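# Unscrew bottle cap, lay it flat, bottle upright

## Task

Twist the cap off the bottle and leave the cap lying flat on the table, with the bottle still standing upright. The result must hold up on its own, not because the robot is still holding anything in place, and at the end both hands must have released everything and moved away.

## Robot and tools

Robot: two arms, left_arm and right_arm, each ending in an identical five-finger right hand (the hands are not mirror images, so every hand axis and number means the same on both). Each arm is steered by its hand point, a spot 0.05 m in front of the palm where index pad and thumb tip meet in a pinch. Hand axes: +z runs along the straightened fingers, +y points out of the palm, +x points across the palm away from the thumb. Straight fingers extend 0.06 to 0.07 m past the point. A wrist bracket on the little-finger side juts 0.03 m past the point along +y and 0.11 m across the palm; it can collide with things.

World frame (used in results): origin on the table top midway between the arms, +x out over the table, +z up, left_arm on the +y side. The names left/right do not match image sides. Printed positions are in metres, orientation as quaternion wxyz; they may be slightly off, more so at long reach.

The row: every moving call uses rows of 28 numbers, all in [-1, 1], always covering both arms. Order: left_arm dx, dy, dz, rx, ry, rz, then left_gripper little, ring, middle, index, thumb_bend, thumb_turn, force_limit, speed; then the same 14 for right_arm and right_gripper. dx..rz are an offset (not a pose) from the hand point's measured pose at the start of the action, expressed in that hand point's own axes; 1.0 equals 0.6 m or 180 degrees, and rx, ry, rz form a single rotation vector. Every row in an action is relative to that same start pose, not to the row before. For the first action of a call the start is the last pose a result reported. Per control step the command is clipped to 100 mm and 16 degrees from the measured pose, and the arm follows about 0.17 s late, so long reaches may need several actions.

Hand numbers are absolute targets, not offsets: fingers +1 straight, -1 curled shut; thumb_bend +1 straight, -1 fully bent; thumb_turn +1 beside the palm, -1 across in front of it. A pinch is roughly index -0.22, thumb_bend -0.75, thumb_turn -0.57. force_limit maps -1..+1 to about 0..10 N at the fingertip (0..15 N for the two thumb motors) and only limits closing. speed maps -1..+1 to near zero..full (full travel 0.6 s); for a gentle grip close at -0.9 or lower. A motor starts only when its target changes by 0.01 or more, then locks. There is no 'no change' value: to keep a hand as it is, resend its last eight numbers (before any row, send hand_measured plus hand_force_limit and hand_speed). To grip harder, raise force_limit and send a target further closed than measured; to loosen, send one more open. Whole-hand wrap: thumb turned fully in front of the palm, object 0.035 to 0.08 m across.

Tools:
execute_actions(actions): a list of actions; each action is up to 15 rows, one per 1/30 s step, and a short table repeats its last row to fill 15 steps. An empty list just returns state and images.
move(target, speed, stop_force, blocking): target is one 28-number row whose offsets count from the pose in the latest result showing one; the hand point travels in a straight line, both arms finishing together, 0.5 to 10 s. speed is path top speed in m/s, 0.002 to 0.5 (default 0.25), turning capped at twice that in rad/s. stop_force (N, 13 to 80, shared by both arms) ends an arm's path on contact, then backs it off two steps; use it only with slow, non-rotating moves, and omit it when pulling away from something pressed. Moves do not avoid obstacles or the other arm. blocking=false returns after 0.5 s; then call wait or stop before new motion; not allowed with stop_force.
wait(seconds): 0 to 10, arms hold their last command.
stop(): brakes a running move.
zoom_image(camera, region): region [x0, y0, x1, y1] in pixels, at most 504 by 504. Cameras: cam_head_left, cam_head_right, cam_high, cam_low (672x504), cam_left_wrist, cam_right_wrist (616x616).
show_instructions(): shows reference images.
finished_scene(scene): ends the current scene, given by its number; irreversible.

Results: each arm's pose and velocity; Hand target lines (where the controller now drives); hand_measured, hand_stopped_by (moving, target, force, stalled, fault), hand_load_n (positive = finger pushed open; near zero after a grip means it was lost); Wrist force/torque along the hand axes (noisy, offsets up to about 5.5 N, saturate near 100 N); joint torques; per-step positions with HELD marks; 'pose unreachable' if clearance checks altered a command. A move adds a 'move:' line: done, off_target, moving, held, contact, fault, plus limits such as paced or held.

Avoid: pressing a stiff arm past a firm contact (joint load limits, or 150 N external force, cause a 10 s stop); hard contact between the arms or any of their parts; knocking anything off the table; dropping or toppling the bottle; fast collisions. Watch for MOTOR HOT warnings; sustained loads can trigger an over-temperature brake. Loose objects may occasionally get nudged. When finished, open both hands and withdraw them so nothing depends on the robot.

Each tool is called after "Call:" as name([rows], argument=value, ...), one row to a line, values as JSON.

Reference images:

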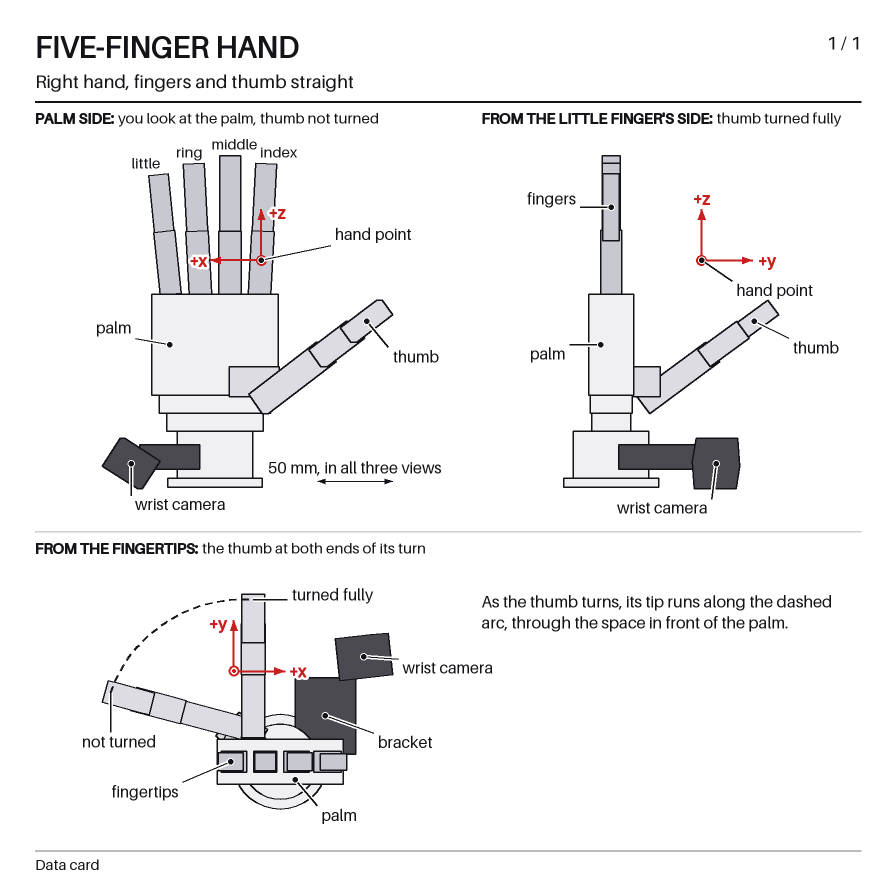

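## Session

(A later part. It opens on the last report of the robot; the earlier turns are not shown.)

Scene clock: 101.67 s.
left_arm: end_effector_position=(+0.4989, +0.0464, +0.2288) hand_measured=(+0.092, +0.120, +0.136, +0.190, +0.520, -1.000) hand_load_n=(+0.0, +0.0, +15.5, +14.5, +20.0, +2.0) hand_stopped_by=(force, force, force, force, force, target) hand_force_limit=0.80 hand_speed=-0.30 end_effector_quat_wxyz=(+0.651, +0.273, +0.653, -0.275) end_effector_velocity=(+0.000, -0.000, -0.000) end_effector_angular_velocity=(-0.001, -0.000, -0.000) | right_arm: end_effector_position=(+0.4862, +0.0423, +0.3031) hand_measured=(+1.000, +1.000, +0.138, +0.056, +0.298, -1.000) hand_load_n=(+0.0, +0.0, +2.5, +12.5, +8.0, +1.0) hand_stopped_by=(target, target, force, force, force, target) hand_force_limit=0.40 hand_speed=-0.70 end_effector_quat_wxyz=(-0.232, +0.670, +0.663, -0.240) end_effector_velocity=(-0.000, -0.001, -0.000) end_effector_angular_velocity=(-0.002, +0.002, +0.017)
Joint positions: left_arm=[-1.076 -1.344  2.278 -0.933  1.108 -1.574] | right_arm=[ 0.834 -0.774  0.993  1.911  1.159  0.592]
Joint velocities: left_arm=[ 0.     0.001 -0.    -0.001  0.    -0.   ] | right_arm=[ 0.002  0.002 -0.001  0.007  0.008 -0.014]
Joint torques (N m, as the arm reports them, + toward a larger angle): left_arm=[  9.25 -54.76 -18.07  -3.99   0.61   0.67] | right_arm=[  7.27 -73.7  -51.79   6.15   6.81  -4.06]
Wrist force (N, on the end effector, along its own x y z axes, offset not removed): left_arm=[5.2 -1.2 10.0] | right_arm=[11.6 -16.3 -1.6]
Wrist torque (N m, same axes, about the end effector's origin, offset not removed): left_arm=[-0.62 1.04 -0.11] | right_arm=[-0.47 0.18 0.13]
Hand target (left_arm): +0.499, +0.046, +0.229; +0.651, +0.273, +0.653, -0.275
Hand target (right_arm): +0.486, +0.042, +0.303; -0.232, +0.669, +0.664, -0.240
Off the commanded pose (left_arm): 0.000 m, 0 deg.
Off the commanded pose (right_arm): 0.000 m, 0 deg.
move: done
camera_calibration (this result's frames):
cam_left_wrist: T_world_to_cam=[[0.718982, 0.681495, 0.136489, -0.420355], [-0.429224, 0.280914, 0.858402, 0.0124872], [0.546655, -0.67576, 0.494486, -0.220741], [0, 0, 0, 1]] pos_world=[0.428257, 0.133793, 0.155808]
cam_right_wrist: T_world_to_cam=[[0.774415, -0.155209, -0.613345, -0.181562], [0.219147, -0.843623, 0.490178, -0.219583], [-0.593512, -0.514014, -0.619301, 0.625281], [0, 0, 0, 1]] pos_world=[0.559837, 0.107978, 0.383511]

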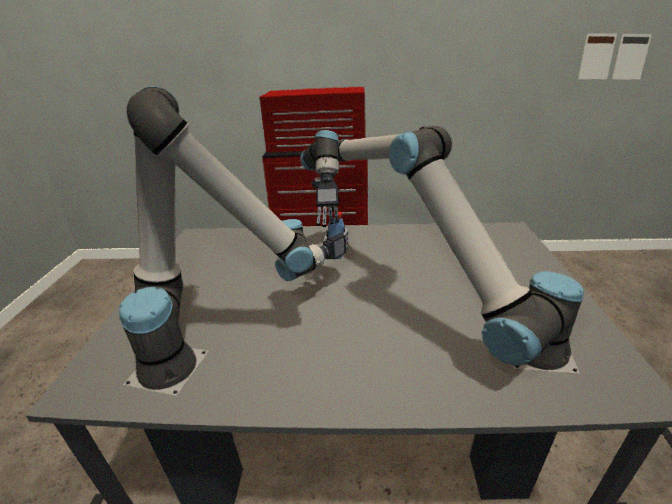

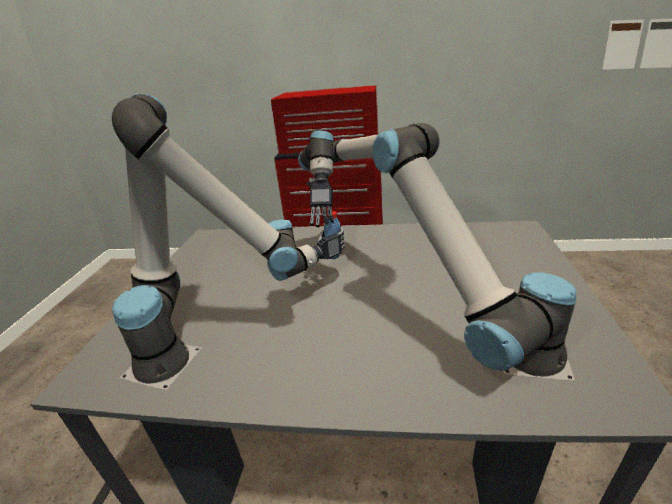

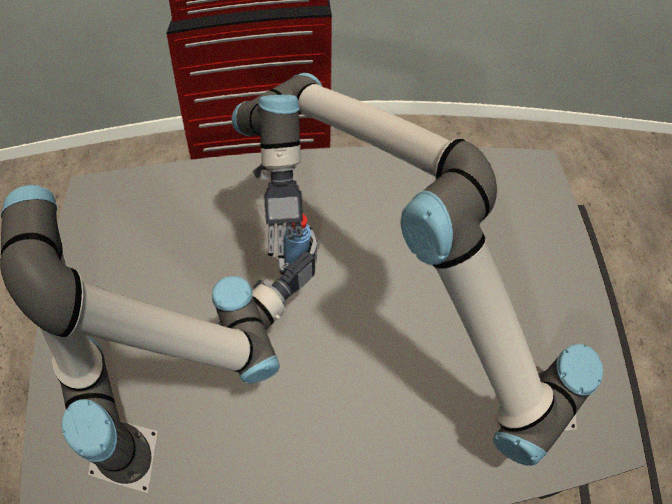

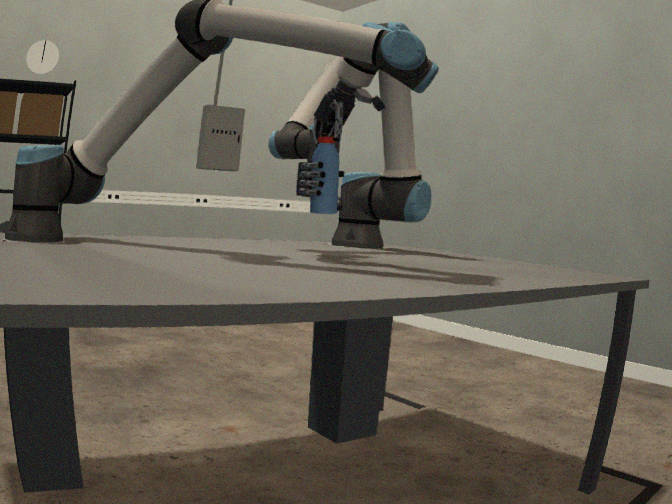

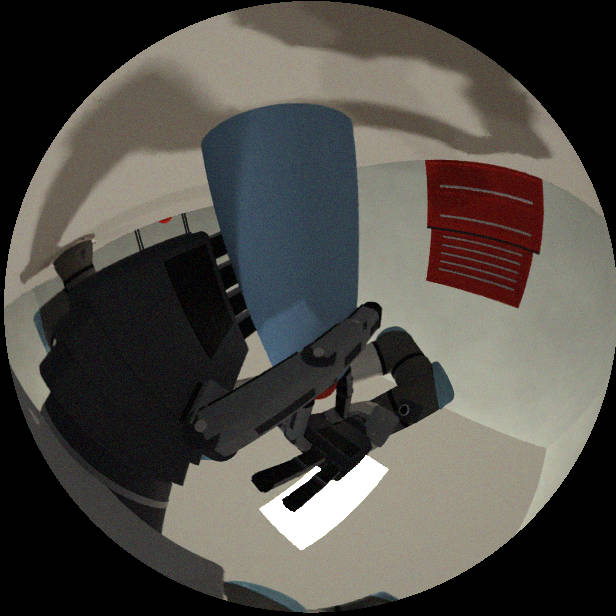

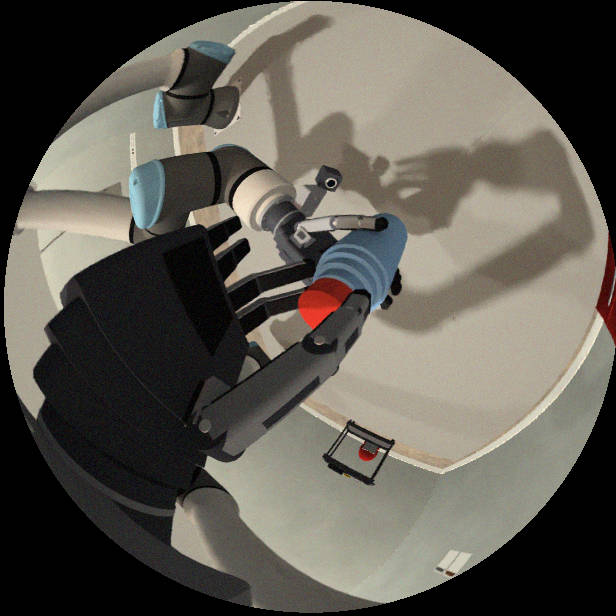

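Call:
move(target=[0,0,0,0,0,0,-1,-1,-1,-1,-1,-1,0.8,-0.3, 0,0,0,0,0,0, 1,1,0.5,0.5,0.6,-1,0.4,0])

Call:
move(target=[0,0,0,0,0,0,-0.97,-0.97,-0.97,-0.97,-0.97,-1,1,-0.5, 0,-0.064,-0.077,0,0,0, 1,1,0.5,0.5,0.6,-1,0.4,0], speed=0.15)

Scene clock: 102.73 s.
left_arm: end_effector_position=(+0.4989, +0.0464, +0.2288) hand_measured=(+0.092, +0.120, +0.136, +0.188, +0.520, -1.000) hand_load_n=(+0.0, +0.0, +13.5, +10.5, +21.5, -2.5) hand_stopped_by=(force, force, force, force, force, target) hand_force_limit=0.80 hand_speed=-0.30 end_effector_quat_wxyz=(+0.651, +0.273, +0.653, -0.275) end_effector_velocity=(+0.000, -0.001, -0.001) end_effector_angular_velocity=(+0.000, +0.000, -0.000) | right_arm: end_effector_position=(+0.4862, +0.0424, +0.3032) hand_measured=(+1.000, +1.000, +0.500, +0.500, +0.600, -1.000) hand_load_n=(+0.0, +0.0, +0.0, +0.0, +0.0, +0.0) hand_stopped_by=(target, target, target, target, target, target) hand_force_limit=0.40 hand_speed=0.00 end_effector_quat_wxyz=(-0.232, +0.670, +0.663, -0.240) end_effector_velocity=(+0.000, -0.000, +0.000) end_effector_angular_velocity=(+0.001, -0.000, -0.002)
Joint positions: left_arm=[-1.076 -1.344  2.278 -0.933  1.108 -1.574] | right_arm=[ 0.834 -0.774  0.992  1.911  1.159  0.592]
Joint velocities: left_arm=[-0.     0.002 -0.    -0.002  0.    -0.   ] | right_arm=[-0.001 -0.001  0.001 -0.001 -0.001  0.001]
Joint torques (N m, as the arm reports them, + toward a larger angle): left_arm=[  8.65 -50.83 -27.34  -3.04   0.91   0.75] | right_arm=[ -13.52 -108.21  -26.81    0.9    -4.4     3.6 ]
Wrist force (N, on the end effector, along its own x y z axes, offset not removed): left_arm=[-0.7 -1.9 -2.4] | right_arm=[7.6 -0.4 2.0]
Wrist torque (N m, same axes, about the end effector's origin, offset not removed): left_arm=[-0.30 0.20 -0.08] | right_arm=[-0.40 -1.18 0.57]
Hand target (left_arm): +0.499, +0.046, +0.229; +0.651, +0.273, +0.653, -0.275
Hand target (right_arm): +0.486, +0.042, +0.303; -0.232, +0.670, +0.663, -0.240
Off the commanded pose (left_arm): 0.000 m, 0 deg.
Off the commanded pose (right_arm): 0.000 m, 0 deg.
move: done
camera_calibration (this result's frames):
cam_left_wrist: T_world_to_cam=[[0.719005, 0.681465, 0.136516, -0.420373], [-0.429199, 0.280876, 0.858427, 0.0124864], [0.546644, -0.675806, 0.494435, -0.22068], [0, 0, 0, 1]] pos_world=[0.428243, 0.133826, 0.155781]
cam_right_wrist: T_world_to_cam=[[0.774519, -0.155037, -0.613257, -0.181629], [0.219233, -0.843614, 0.490156, -0.219599], [-0.593344, -0.514081, -0.619405, 0.625289], [0, 0, 0, 1]] pos_world=[0.55983, 0.108033, 0.38356]

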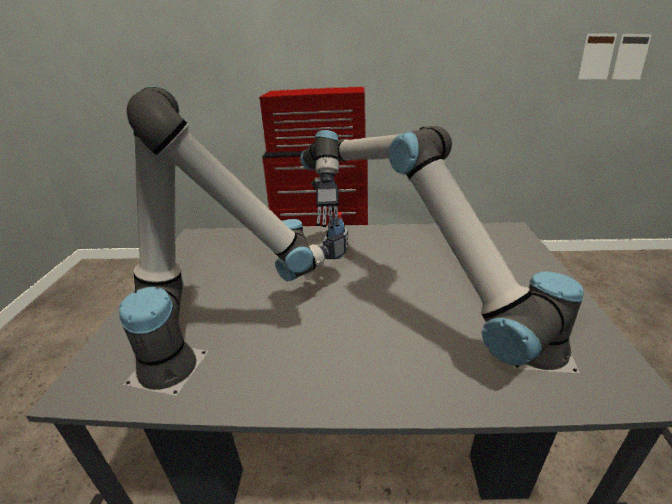

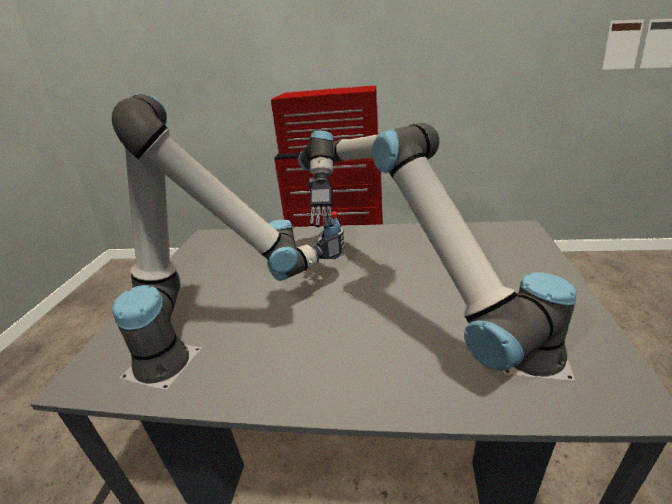

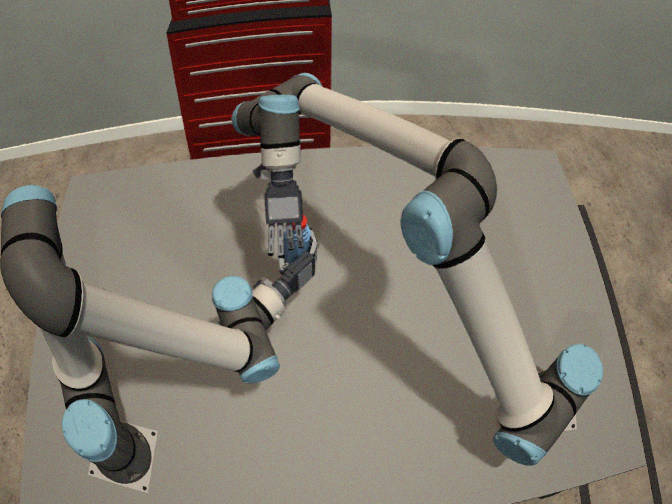

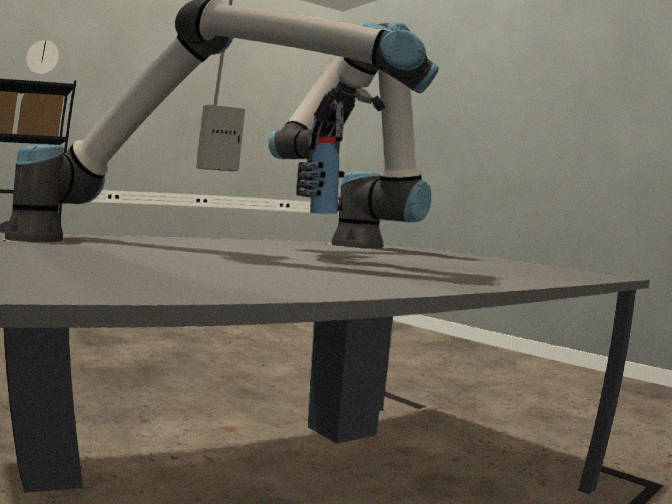

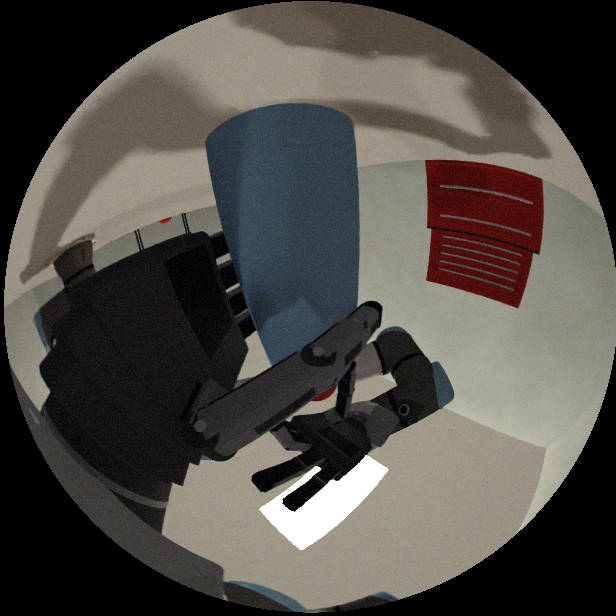

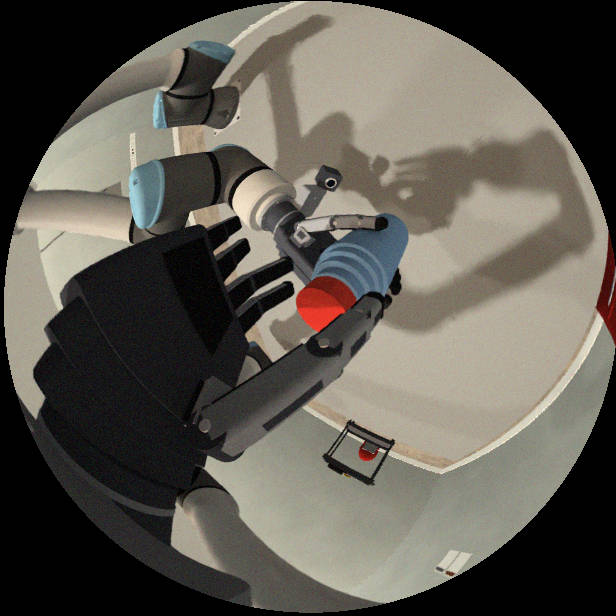

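Scene clock: 103.73 s.
left_arm: end_effector_position=(+0.4989, +0.0464, +0.2288) hand_measured=(+0.014, +0.080, +0.134, +0.188, +0.520, -1.000) hand_load_n=(+10.0, +7.0, +7.5, +9.5, +27.0, +8.5) hand_stopped_by=(force, force, force, force, force, target) hand_force_limit=1.00 hand_speed=-0.50 end_effector_quat_wxyz=(+0.651, +0.273, +0.653, -0.275) end_effector_velocity=(+0.000, +0.000, +0.001) end_effector_angular_velocity=(-0.002, -0.001, +0.000) | right_arm: end_effector_position=(+0.4854, +0.0431, +0.3629) hand_measured=(+1.000, +1.000, +0.500, +0.500, +0.600, -1.000) hand_load_n=(+0.0, +0.0, +0.0, +0.0, +0.0, +0.0) hand_stopped_by=(target, target, target, target, target, target) hand_force_limit=0.40 hand_speed=0.00 end_effector_quat_wxyz=(-0.232, +0.670, +0.663, -0.240) end_effector_velocity=(+0.000, +0.000, +0.002) end_effector_angular_velocity=(-0.000, +0.001, +0.000)
Joint positions: left_arm=[-1.076 -1.344  2.278 -0.933  1.108 -1.574] | right_arm=[ 0.835 -0.794  0.922  2.001  1.158  0.593]
Joint velocities: left_arm=[ 0.    -0.001  0.    -0.002  0.    -0.   ] | right_arm=[ 0.     0.001 -0.004  0.004 -0.    -0.   ]
Joint torques (N m, as the arm reports them, + toward a larger angle): left_arm=[ 10.05 -51.5  -27.46  -3.06   0.87   0.64] | right_arm=[  18.49 -107.42  -52.34    7.88   -3.28    3.87]
Wrist force (N, on the end effector, along its own x y z axes, offset not removed): left_arm=[1.2 1.0 -1.0] | right_arm=[2.3 -2.3 -3.5]
Wrist torque (N m, same axes, about the end effector's origin, offset not removed): left_arm=[0.02 -0.09 0.03] | right_arm=[-0.11 -0.16 0.11]
Hand target (left_arm): +0.499, +0.046, +0.229; +0.651, +0.273, +0.653, -0.275
Hand target (right_arm): +0.485, +0.043, +0.363; -0.232, +0.670, +0.663, -0.240
Off the commanded pose (left_arm): 0.000 m, 0 deg.
Off the commanded pose (right_arm): 0.000 m, 0 deg.
move: done
camera_calibration (this result's frames):
cam_left_wrist: T_world_to_cam=[[0.719005, 0.681465, 0.136516, -0.420373], [-0.429199, 0.280876, 0.858427, 0.0124865], [0.546644, -0.675806, 0.494435, -0.22068], [0, 0, 0, 1]] pos_world=[0.428243, 0.133826, 0.155781]
cam_right_wrist: T_world_to_cam=[[0.774511, -0.155041, -0.613265, -0.144203], [0.219205, -0.84364, 0.490123, -0.24803], [-0.593364, -0.514036, -0.619423, 0.662206], [0, 0, 0, 1]] pos_world=[0.558986, 0.108792, 0.443317]

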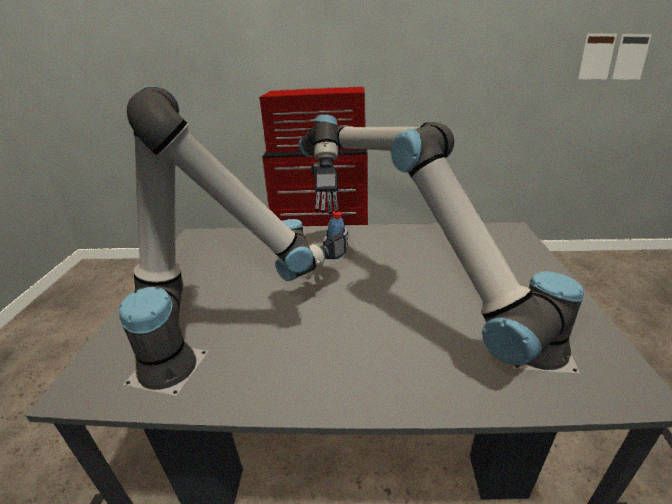

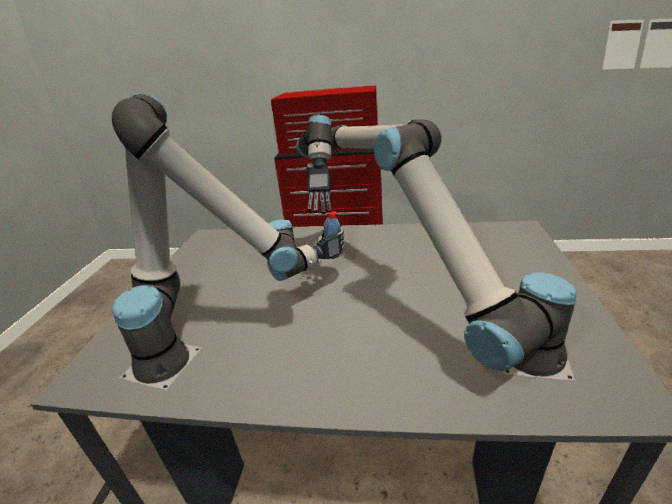

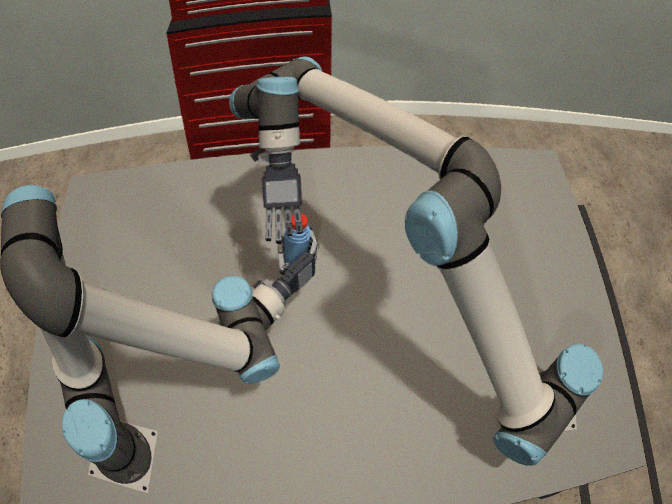

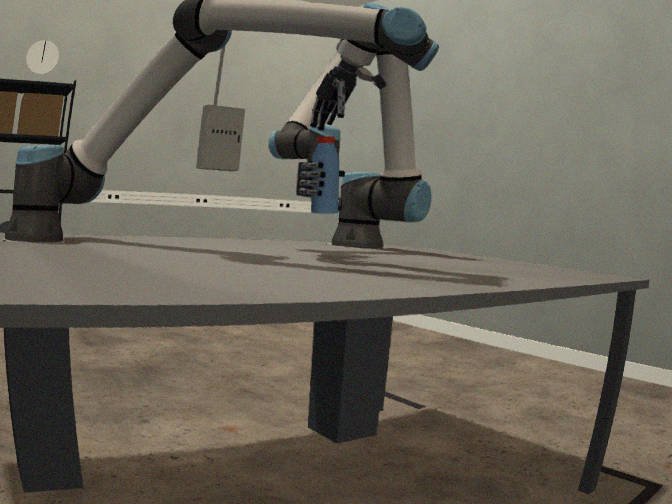

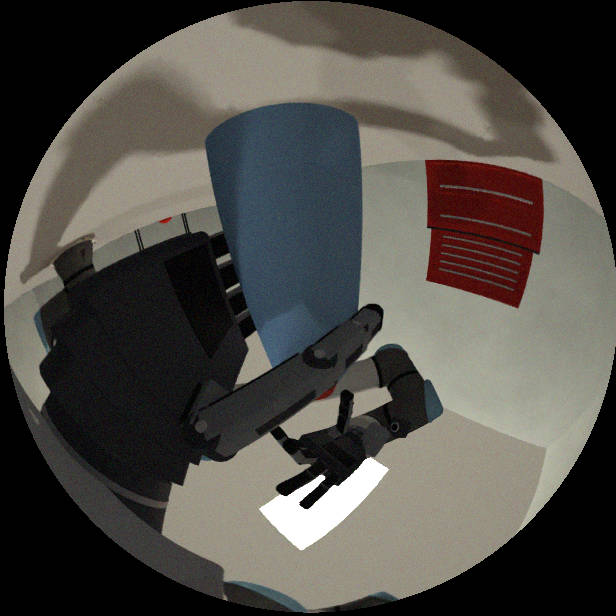

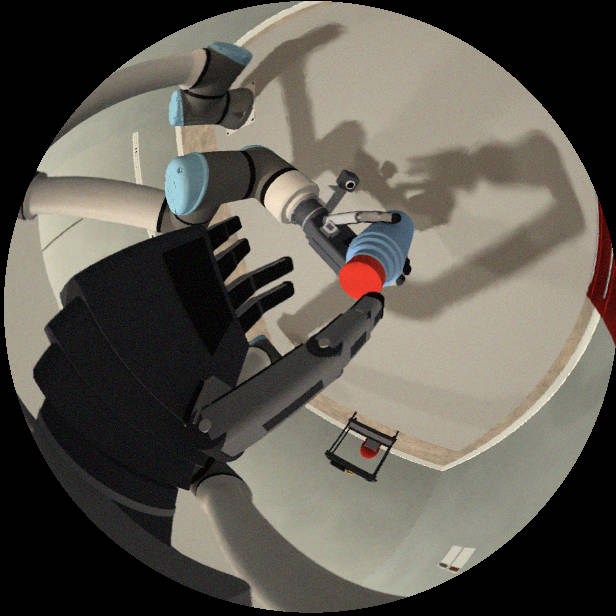

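Call:
move(target=[0.17,0,0,0,0,0,-0.97,-0.97,-0.97,-0.97,-0.97,-1,1,-0.5, 0,0,0,0,0.321,0.383, 1,1,0.5,0.5,0.6,-1,0.4,0], speed=0.3)

Call:
move(target=[0.03,0,0,0,0,0,-0.97,-0.97,-0.97,-0.97,-0.97,-1,1,-0.5, 0,0,0,0,0,0, 1,1,0.5,0.5,0.6,-1,0.4,0], speed=0.01, stop_force=15)

Scene clock: 107.20 s.
left_arm: end_effector_position=(+0.4987, +0.0464, +0.1270) hand_measured=(+0.014, +0.080, +0.134, +0.188, +0.520, -1.000) hand_load_n=(+10.0, +7.0, +7.5, +9.5, +27.0, +8.5) hand_stopped_by=(force, force, force, force, force, target) hand_force_limit=1.00 hand_speed=-0.50 end_effector_quat_wxyz=(+0.651, +0.273, +0.653, -0.275) end_effector_velocity=(-0.001, -0.000, -0.001) end_effector_angular_velocity=(+0.001, -0.000, -0.001) | right_arm: end_effector_position=(+0.4854, +0.0432, +0.3629) hand_measured=(+1.000, +1.000, +0.500, +0.500, +0.600, -1.000) hand_load_n=(+0.0, +0.0, +0.0, +0.0, +0.0, +0.0) hand_stopped_by=(target, target, target, target, target, target) hand_force_limit=0.40 hand_speed=0.00 end_effector_quat_wxyz=(-0.335, +0.942, +0.002, +0.008) end_effector_velocity=(-0.000, -0.000, -0.000) end_effector_angular_velocity=(-0.001, -0.001, -0.016)
Joint positions: left_arm=[-1.076 -1.152  2.312 -1.159  1.107 -1.574] | right_arm=[ 0.755 -1.148  1.285  0.978  1.041  2.315]
Joint velocities: left_arm=[-0.001  0.002  0.    -0.002  0.     0.   ] | right_arm=[ 0.001 -0.005  0.005 -0.01   0.009  0.018]
Joint torques (N m, as the arm reports them, + toward a larger angle): left_arm=[ -4.83 -42.05 -10.32  -3.    -1.45   1.49] | right_arm=[ 20.68 -81.97 -27.28  -1.01   2.82   3.92]
Wrist force (N, on the end effector, along its own x y z axes, offset not removed): left_arm=[-1.2 1.0 -4.2] | right_arm=[-0.9 -2.0 -3.9]
Wrist torque (N m, same axes, about the end effector's origin, offset not removed): left_arm=[0.25 0.40 0.07] | right_arm=[-0.13 0.19 0.12]
Hand target (left_arm): +0.499, +0.046, +0.127; +0.651, +0.273, +0.653, -0.275
Hand target (right_arm): +0.485, +0.043, +0.363; -0.335, +0.942, +0.001, +0.008
Off the commanded pose (left_arm): 0.000 m, 0 deg.
Off the commanded pose (right_arm): 0.000 m, 0 deg.
move: done
camera_calibration (this result's frames):
cam_left_wrist: T_world_to_cam=[[0.719009, 0.681469, 0.136476, -0.406304], [-0.429168, 0.280893, 0.858437, 0.0997975], [0.546663, -0.675795, 0.49443, -0.170299], [0, 0, 0, 1]] pos_world=[0.428062, 0.133764, 0.0539813]
cam_right_wrist: T_world_to_cam=[[-0.133892, -0.773083, -0.620013, 0.325855], [-0.857355, -0.223411, 0.463713, 0.257311], [-0.497006, 0.593658, -0.632894, 0.572529], [0, 0, 0, 1]] pos_world=[0.548786, -0.0304878, 0.445066]

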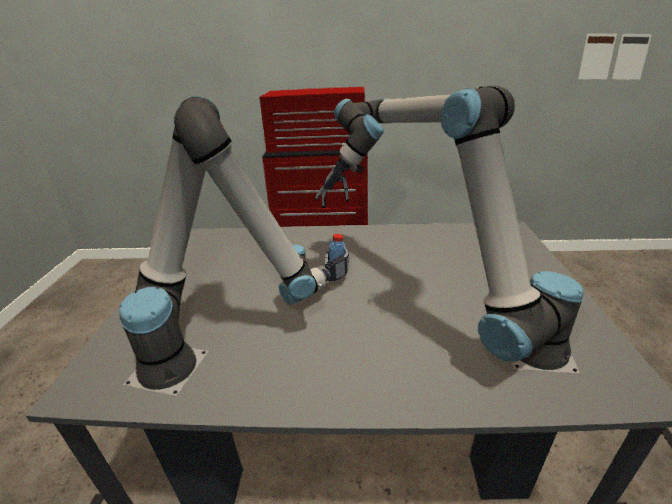

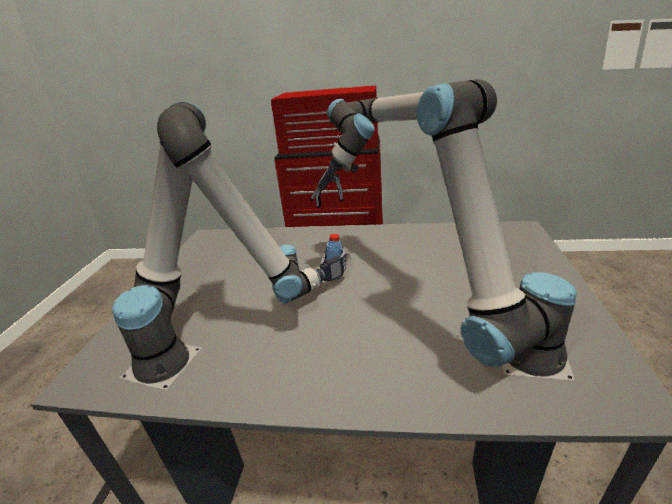

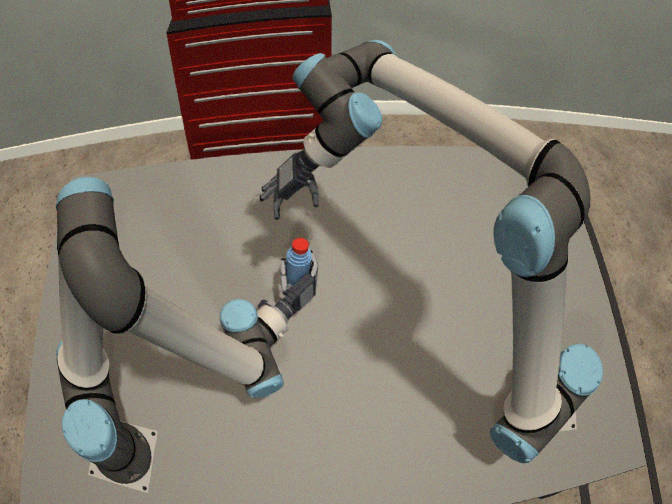

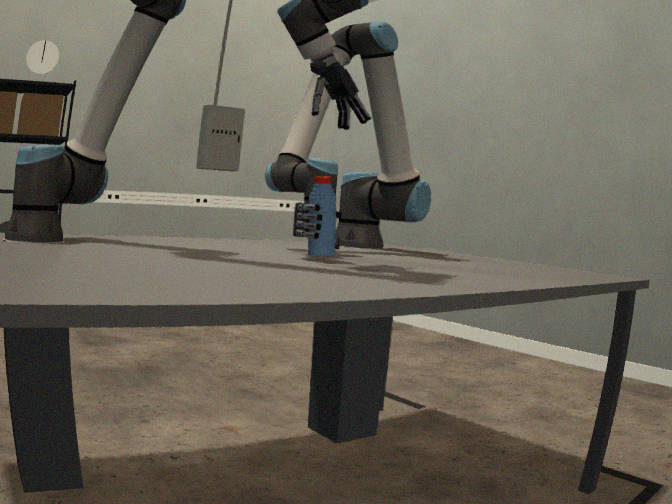

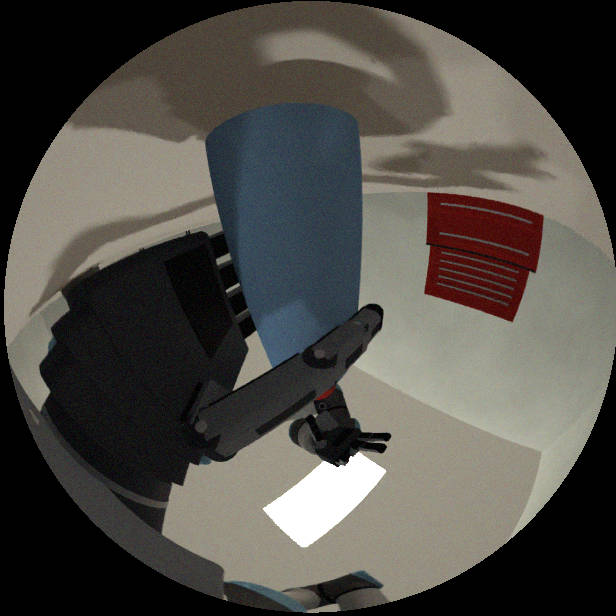

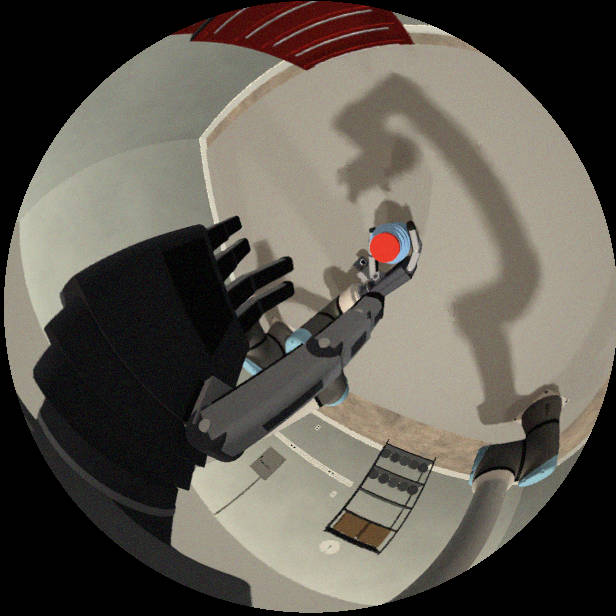

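Scene clock: 108.93 s.
left_arm: end_effector_position=(+0.4987, +0.0464, +0.1138) hand_measured=(+0.014, +0.080, +0.134, +0.188, +0.520, -0.998) hand_load_n=(+9.5, +6.5, +7.0, +9.0, +26.0, +13.0) hand_stopped_by=(force, force, force, force, force, target) hand_force_limit=1.00 hand_speed=-0.50 end_effector_quat_wxyz=(+0.651, +0.273, +0.653, -0.275) end_effector_velocity=(-0.000, +0.001, +0.002) end_effector_angular_velocity=(+0.005, +0.002, +0.000) | right_arm: end_effector_position=(+0.4854, +0.0432, +0.3629) hand_measured=(+1.000, +1.000, +0.500, +0.500, +0.600, -1.000) hand_load_n=(+0.0, +0.0, +0.0, +0.0, +0.0, +0.0) hand_stopped_by=(target, target, target, target, target, target) hand_force_limit=0.40 hand_speed=0.00 end_effector_quat_wxyz=(-0.335, +0.942, +0.002, +0.008) end_effector_velocity=(-0.000, -0.000, +0.002) end_effector_angular_velocity=(+0.001, -0.002, +0.000)
Joint positions: left_arm=[-1.076 -1.125  2.313 -1.188  1.107 -1.574] | right_arm=[ 0.755 -1.148  1.285  0.978  1.041  2.315]
Joint velocities: left_arm=[-0.    -0.006  0.001  0.01  -0.    -0.   ] | right_arm=[ 0.    -0.002 -0.001  0.001  0.     0.   ]
Joint torques (N m, as the arm reports them, + toward a larger angle): left_arm=[-10.13 -54.38  -7.34   1.64  -1.29  -1.94] | right_arm=[-15.21 -56.32 -55.19   6.54  -4.37  -4.18]
Wrist force (N, on the end effector, along its own x y z axes, offset not removed): left_arm=[-7.7 1.5 -4.6] | right_arm=[7.3 -2.0 2.1]
Wrist torque (N m, same axes, about the end effector's origin, offset not removed): left_arm=[-0.09 0.01 0.10] | right_arm=[-0.37 -1.22 0.49]
Hand target (left_arm): +0.499, +0.046, +0.114; +0.651, +0.273, +0.653, -0.275
Hand target (right_arm): +0.485, +0.043, +0.363; -0.335, +0.942, +0.002, +0.008
Off the commanded pose (left_arm): 0.005 m, 0 deg.
Off the commanded pose (right_arm): 0.000 m, 0 deg.
move: contact (left_arm)
camera_calibration (this result's frames):
cam_left_wrist: T_world_to_cam=[[0.718971, 0.681522, 0.136414, -0.404464], [-0.429201, 0.280968, 0.858396, 0.111149], [0.546688, -0.67571, 0.494517, -0.163794], [0, 0, 0, 1]] pos_world=[0.428047, 0.133745, 0.0407638]
cam_right_wrist: T_world_to_cam=[[-0.133888, -0.773084, -0.620013, 0.325854], [-0.857354, -0.223415, 0.463713, 0.257308], [-0.497009, 0.593656, -0.632894, 0.572527], [0, 0, 0, 1]] pos_world=[0.548783, -0.0304852, 0.445066]

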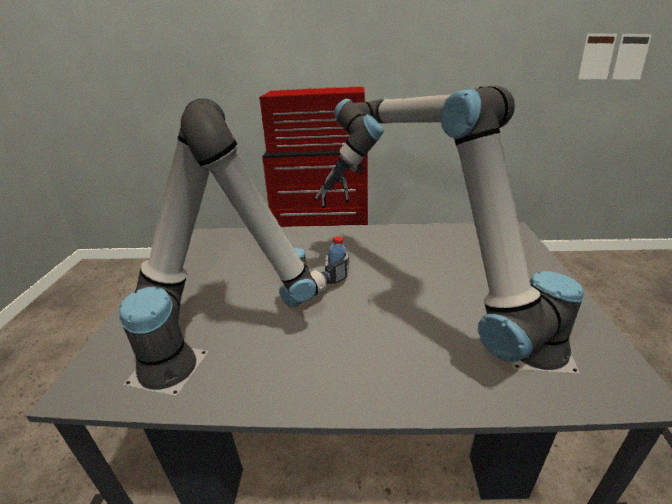

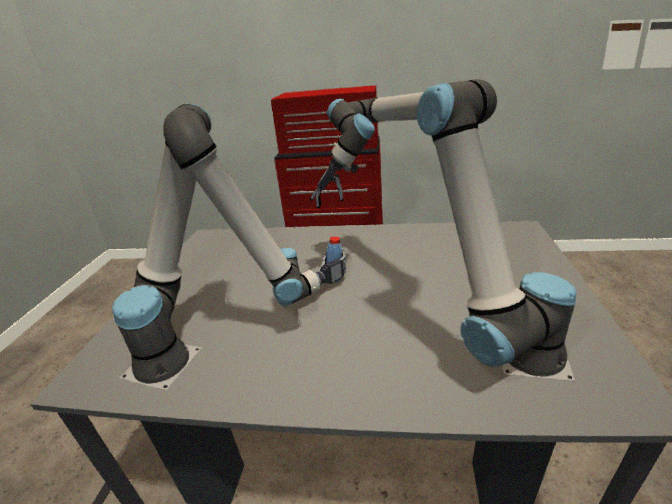

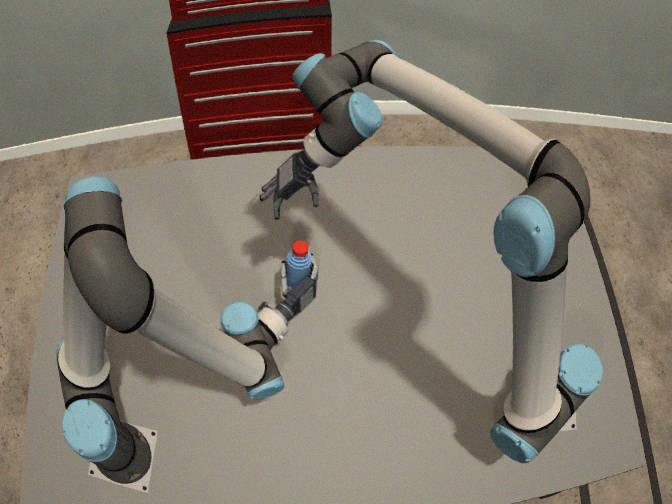

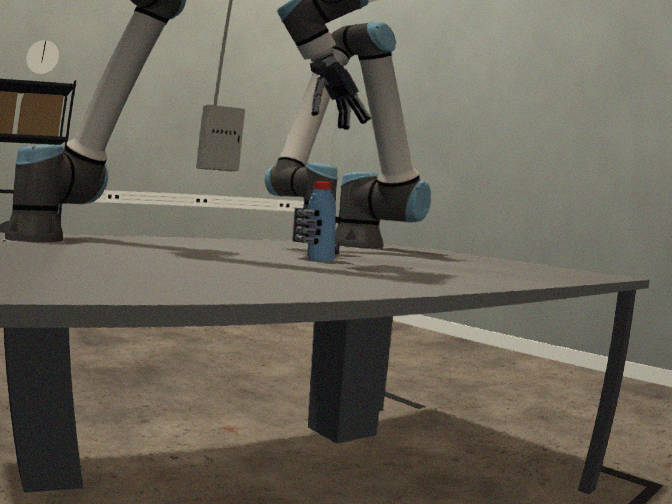

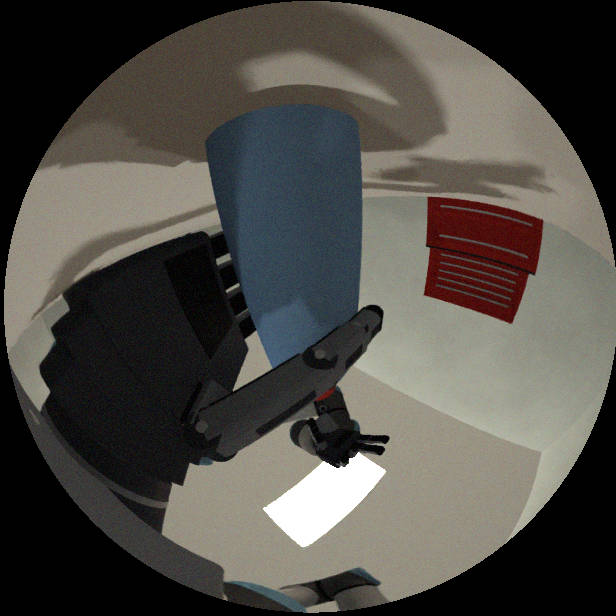

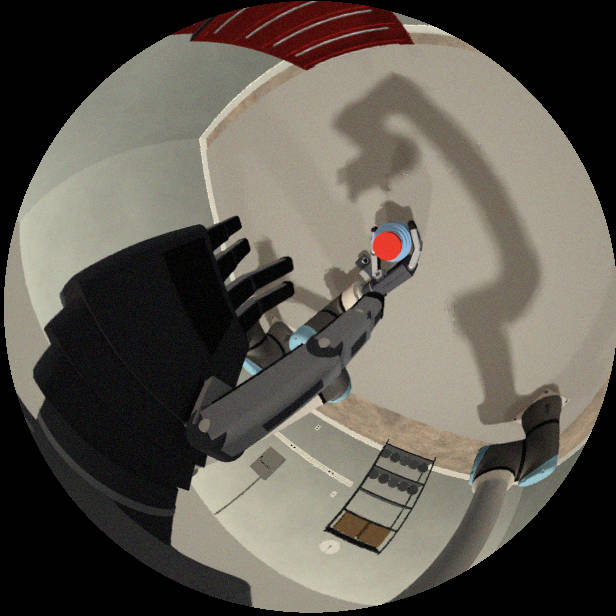

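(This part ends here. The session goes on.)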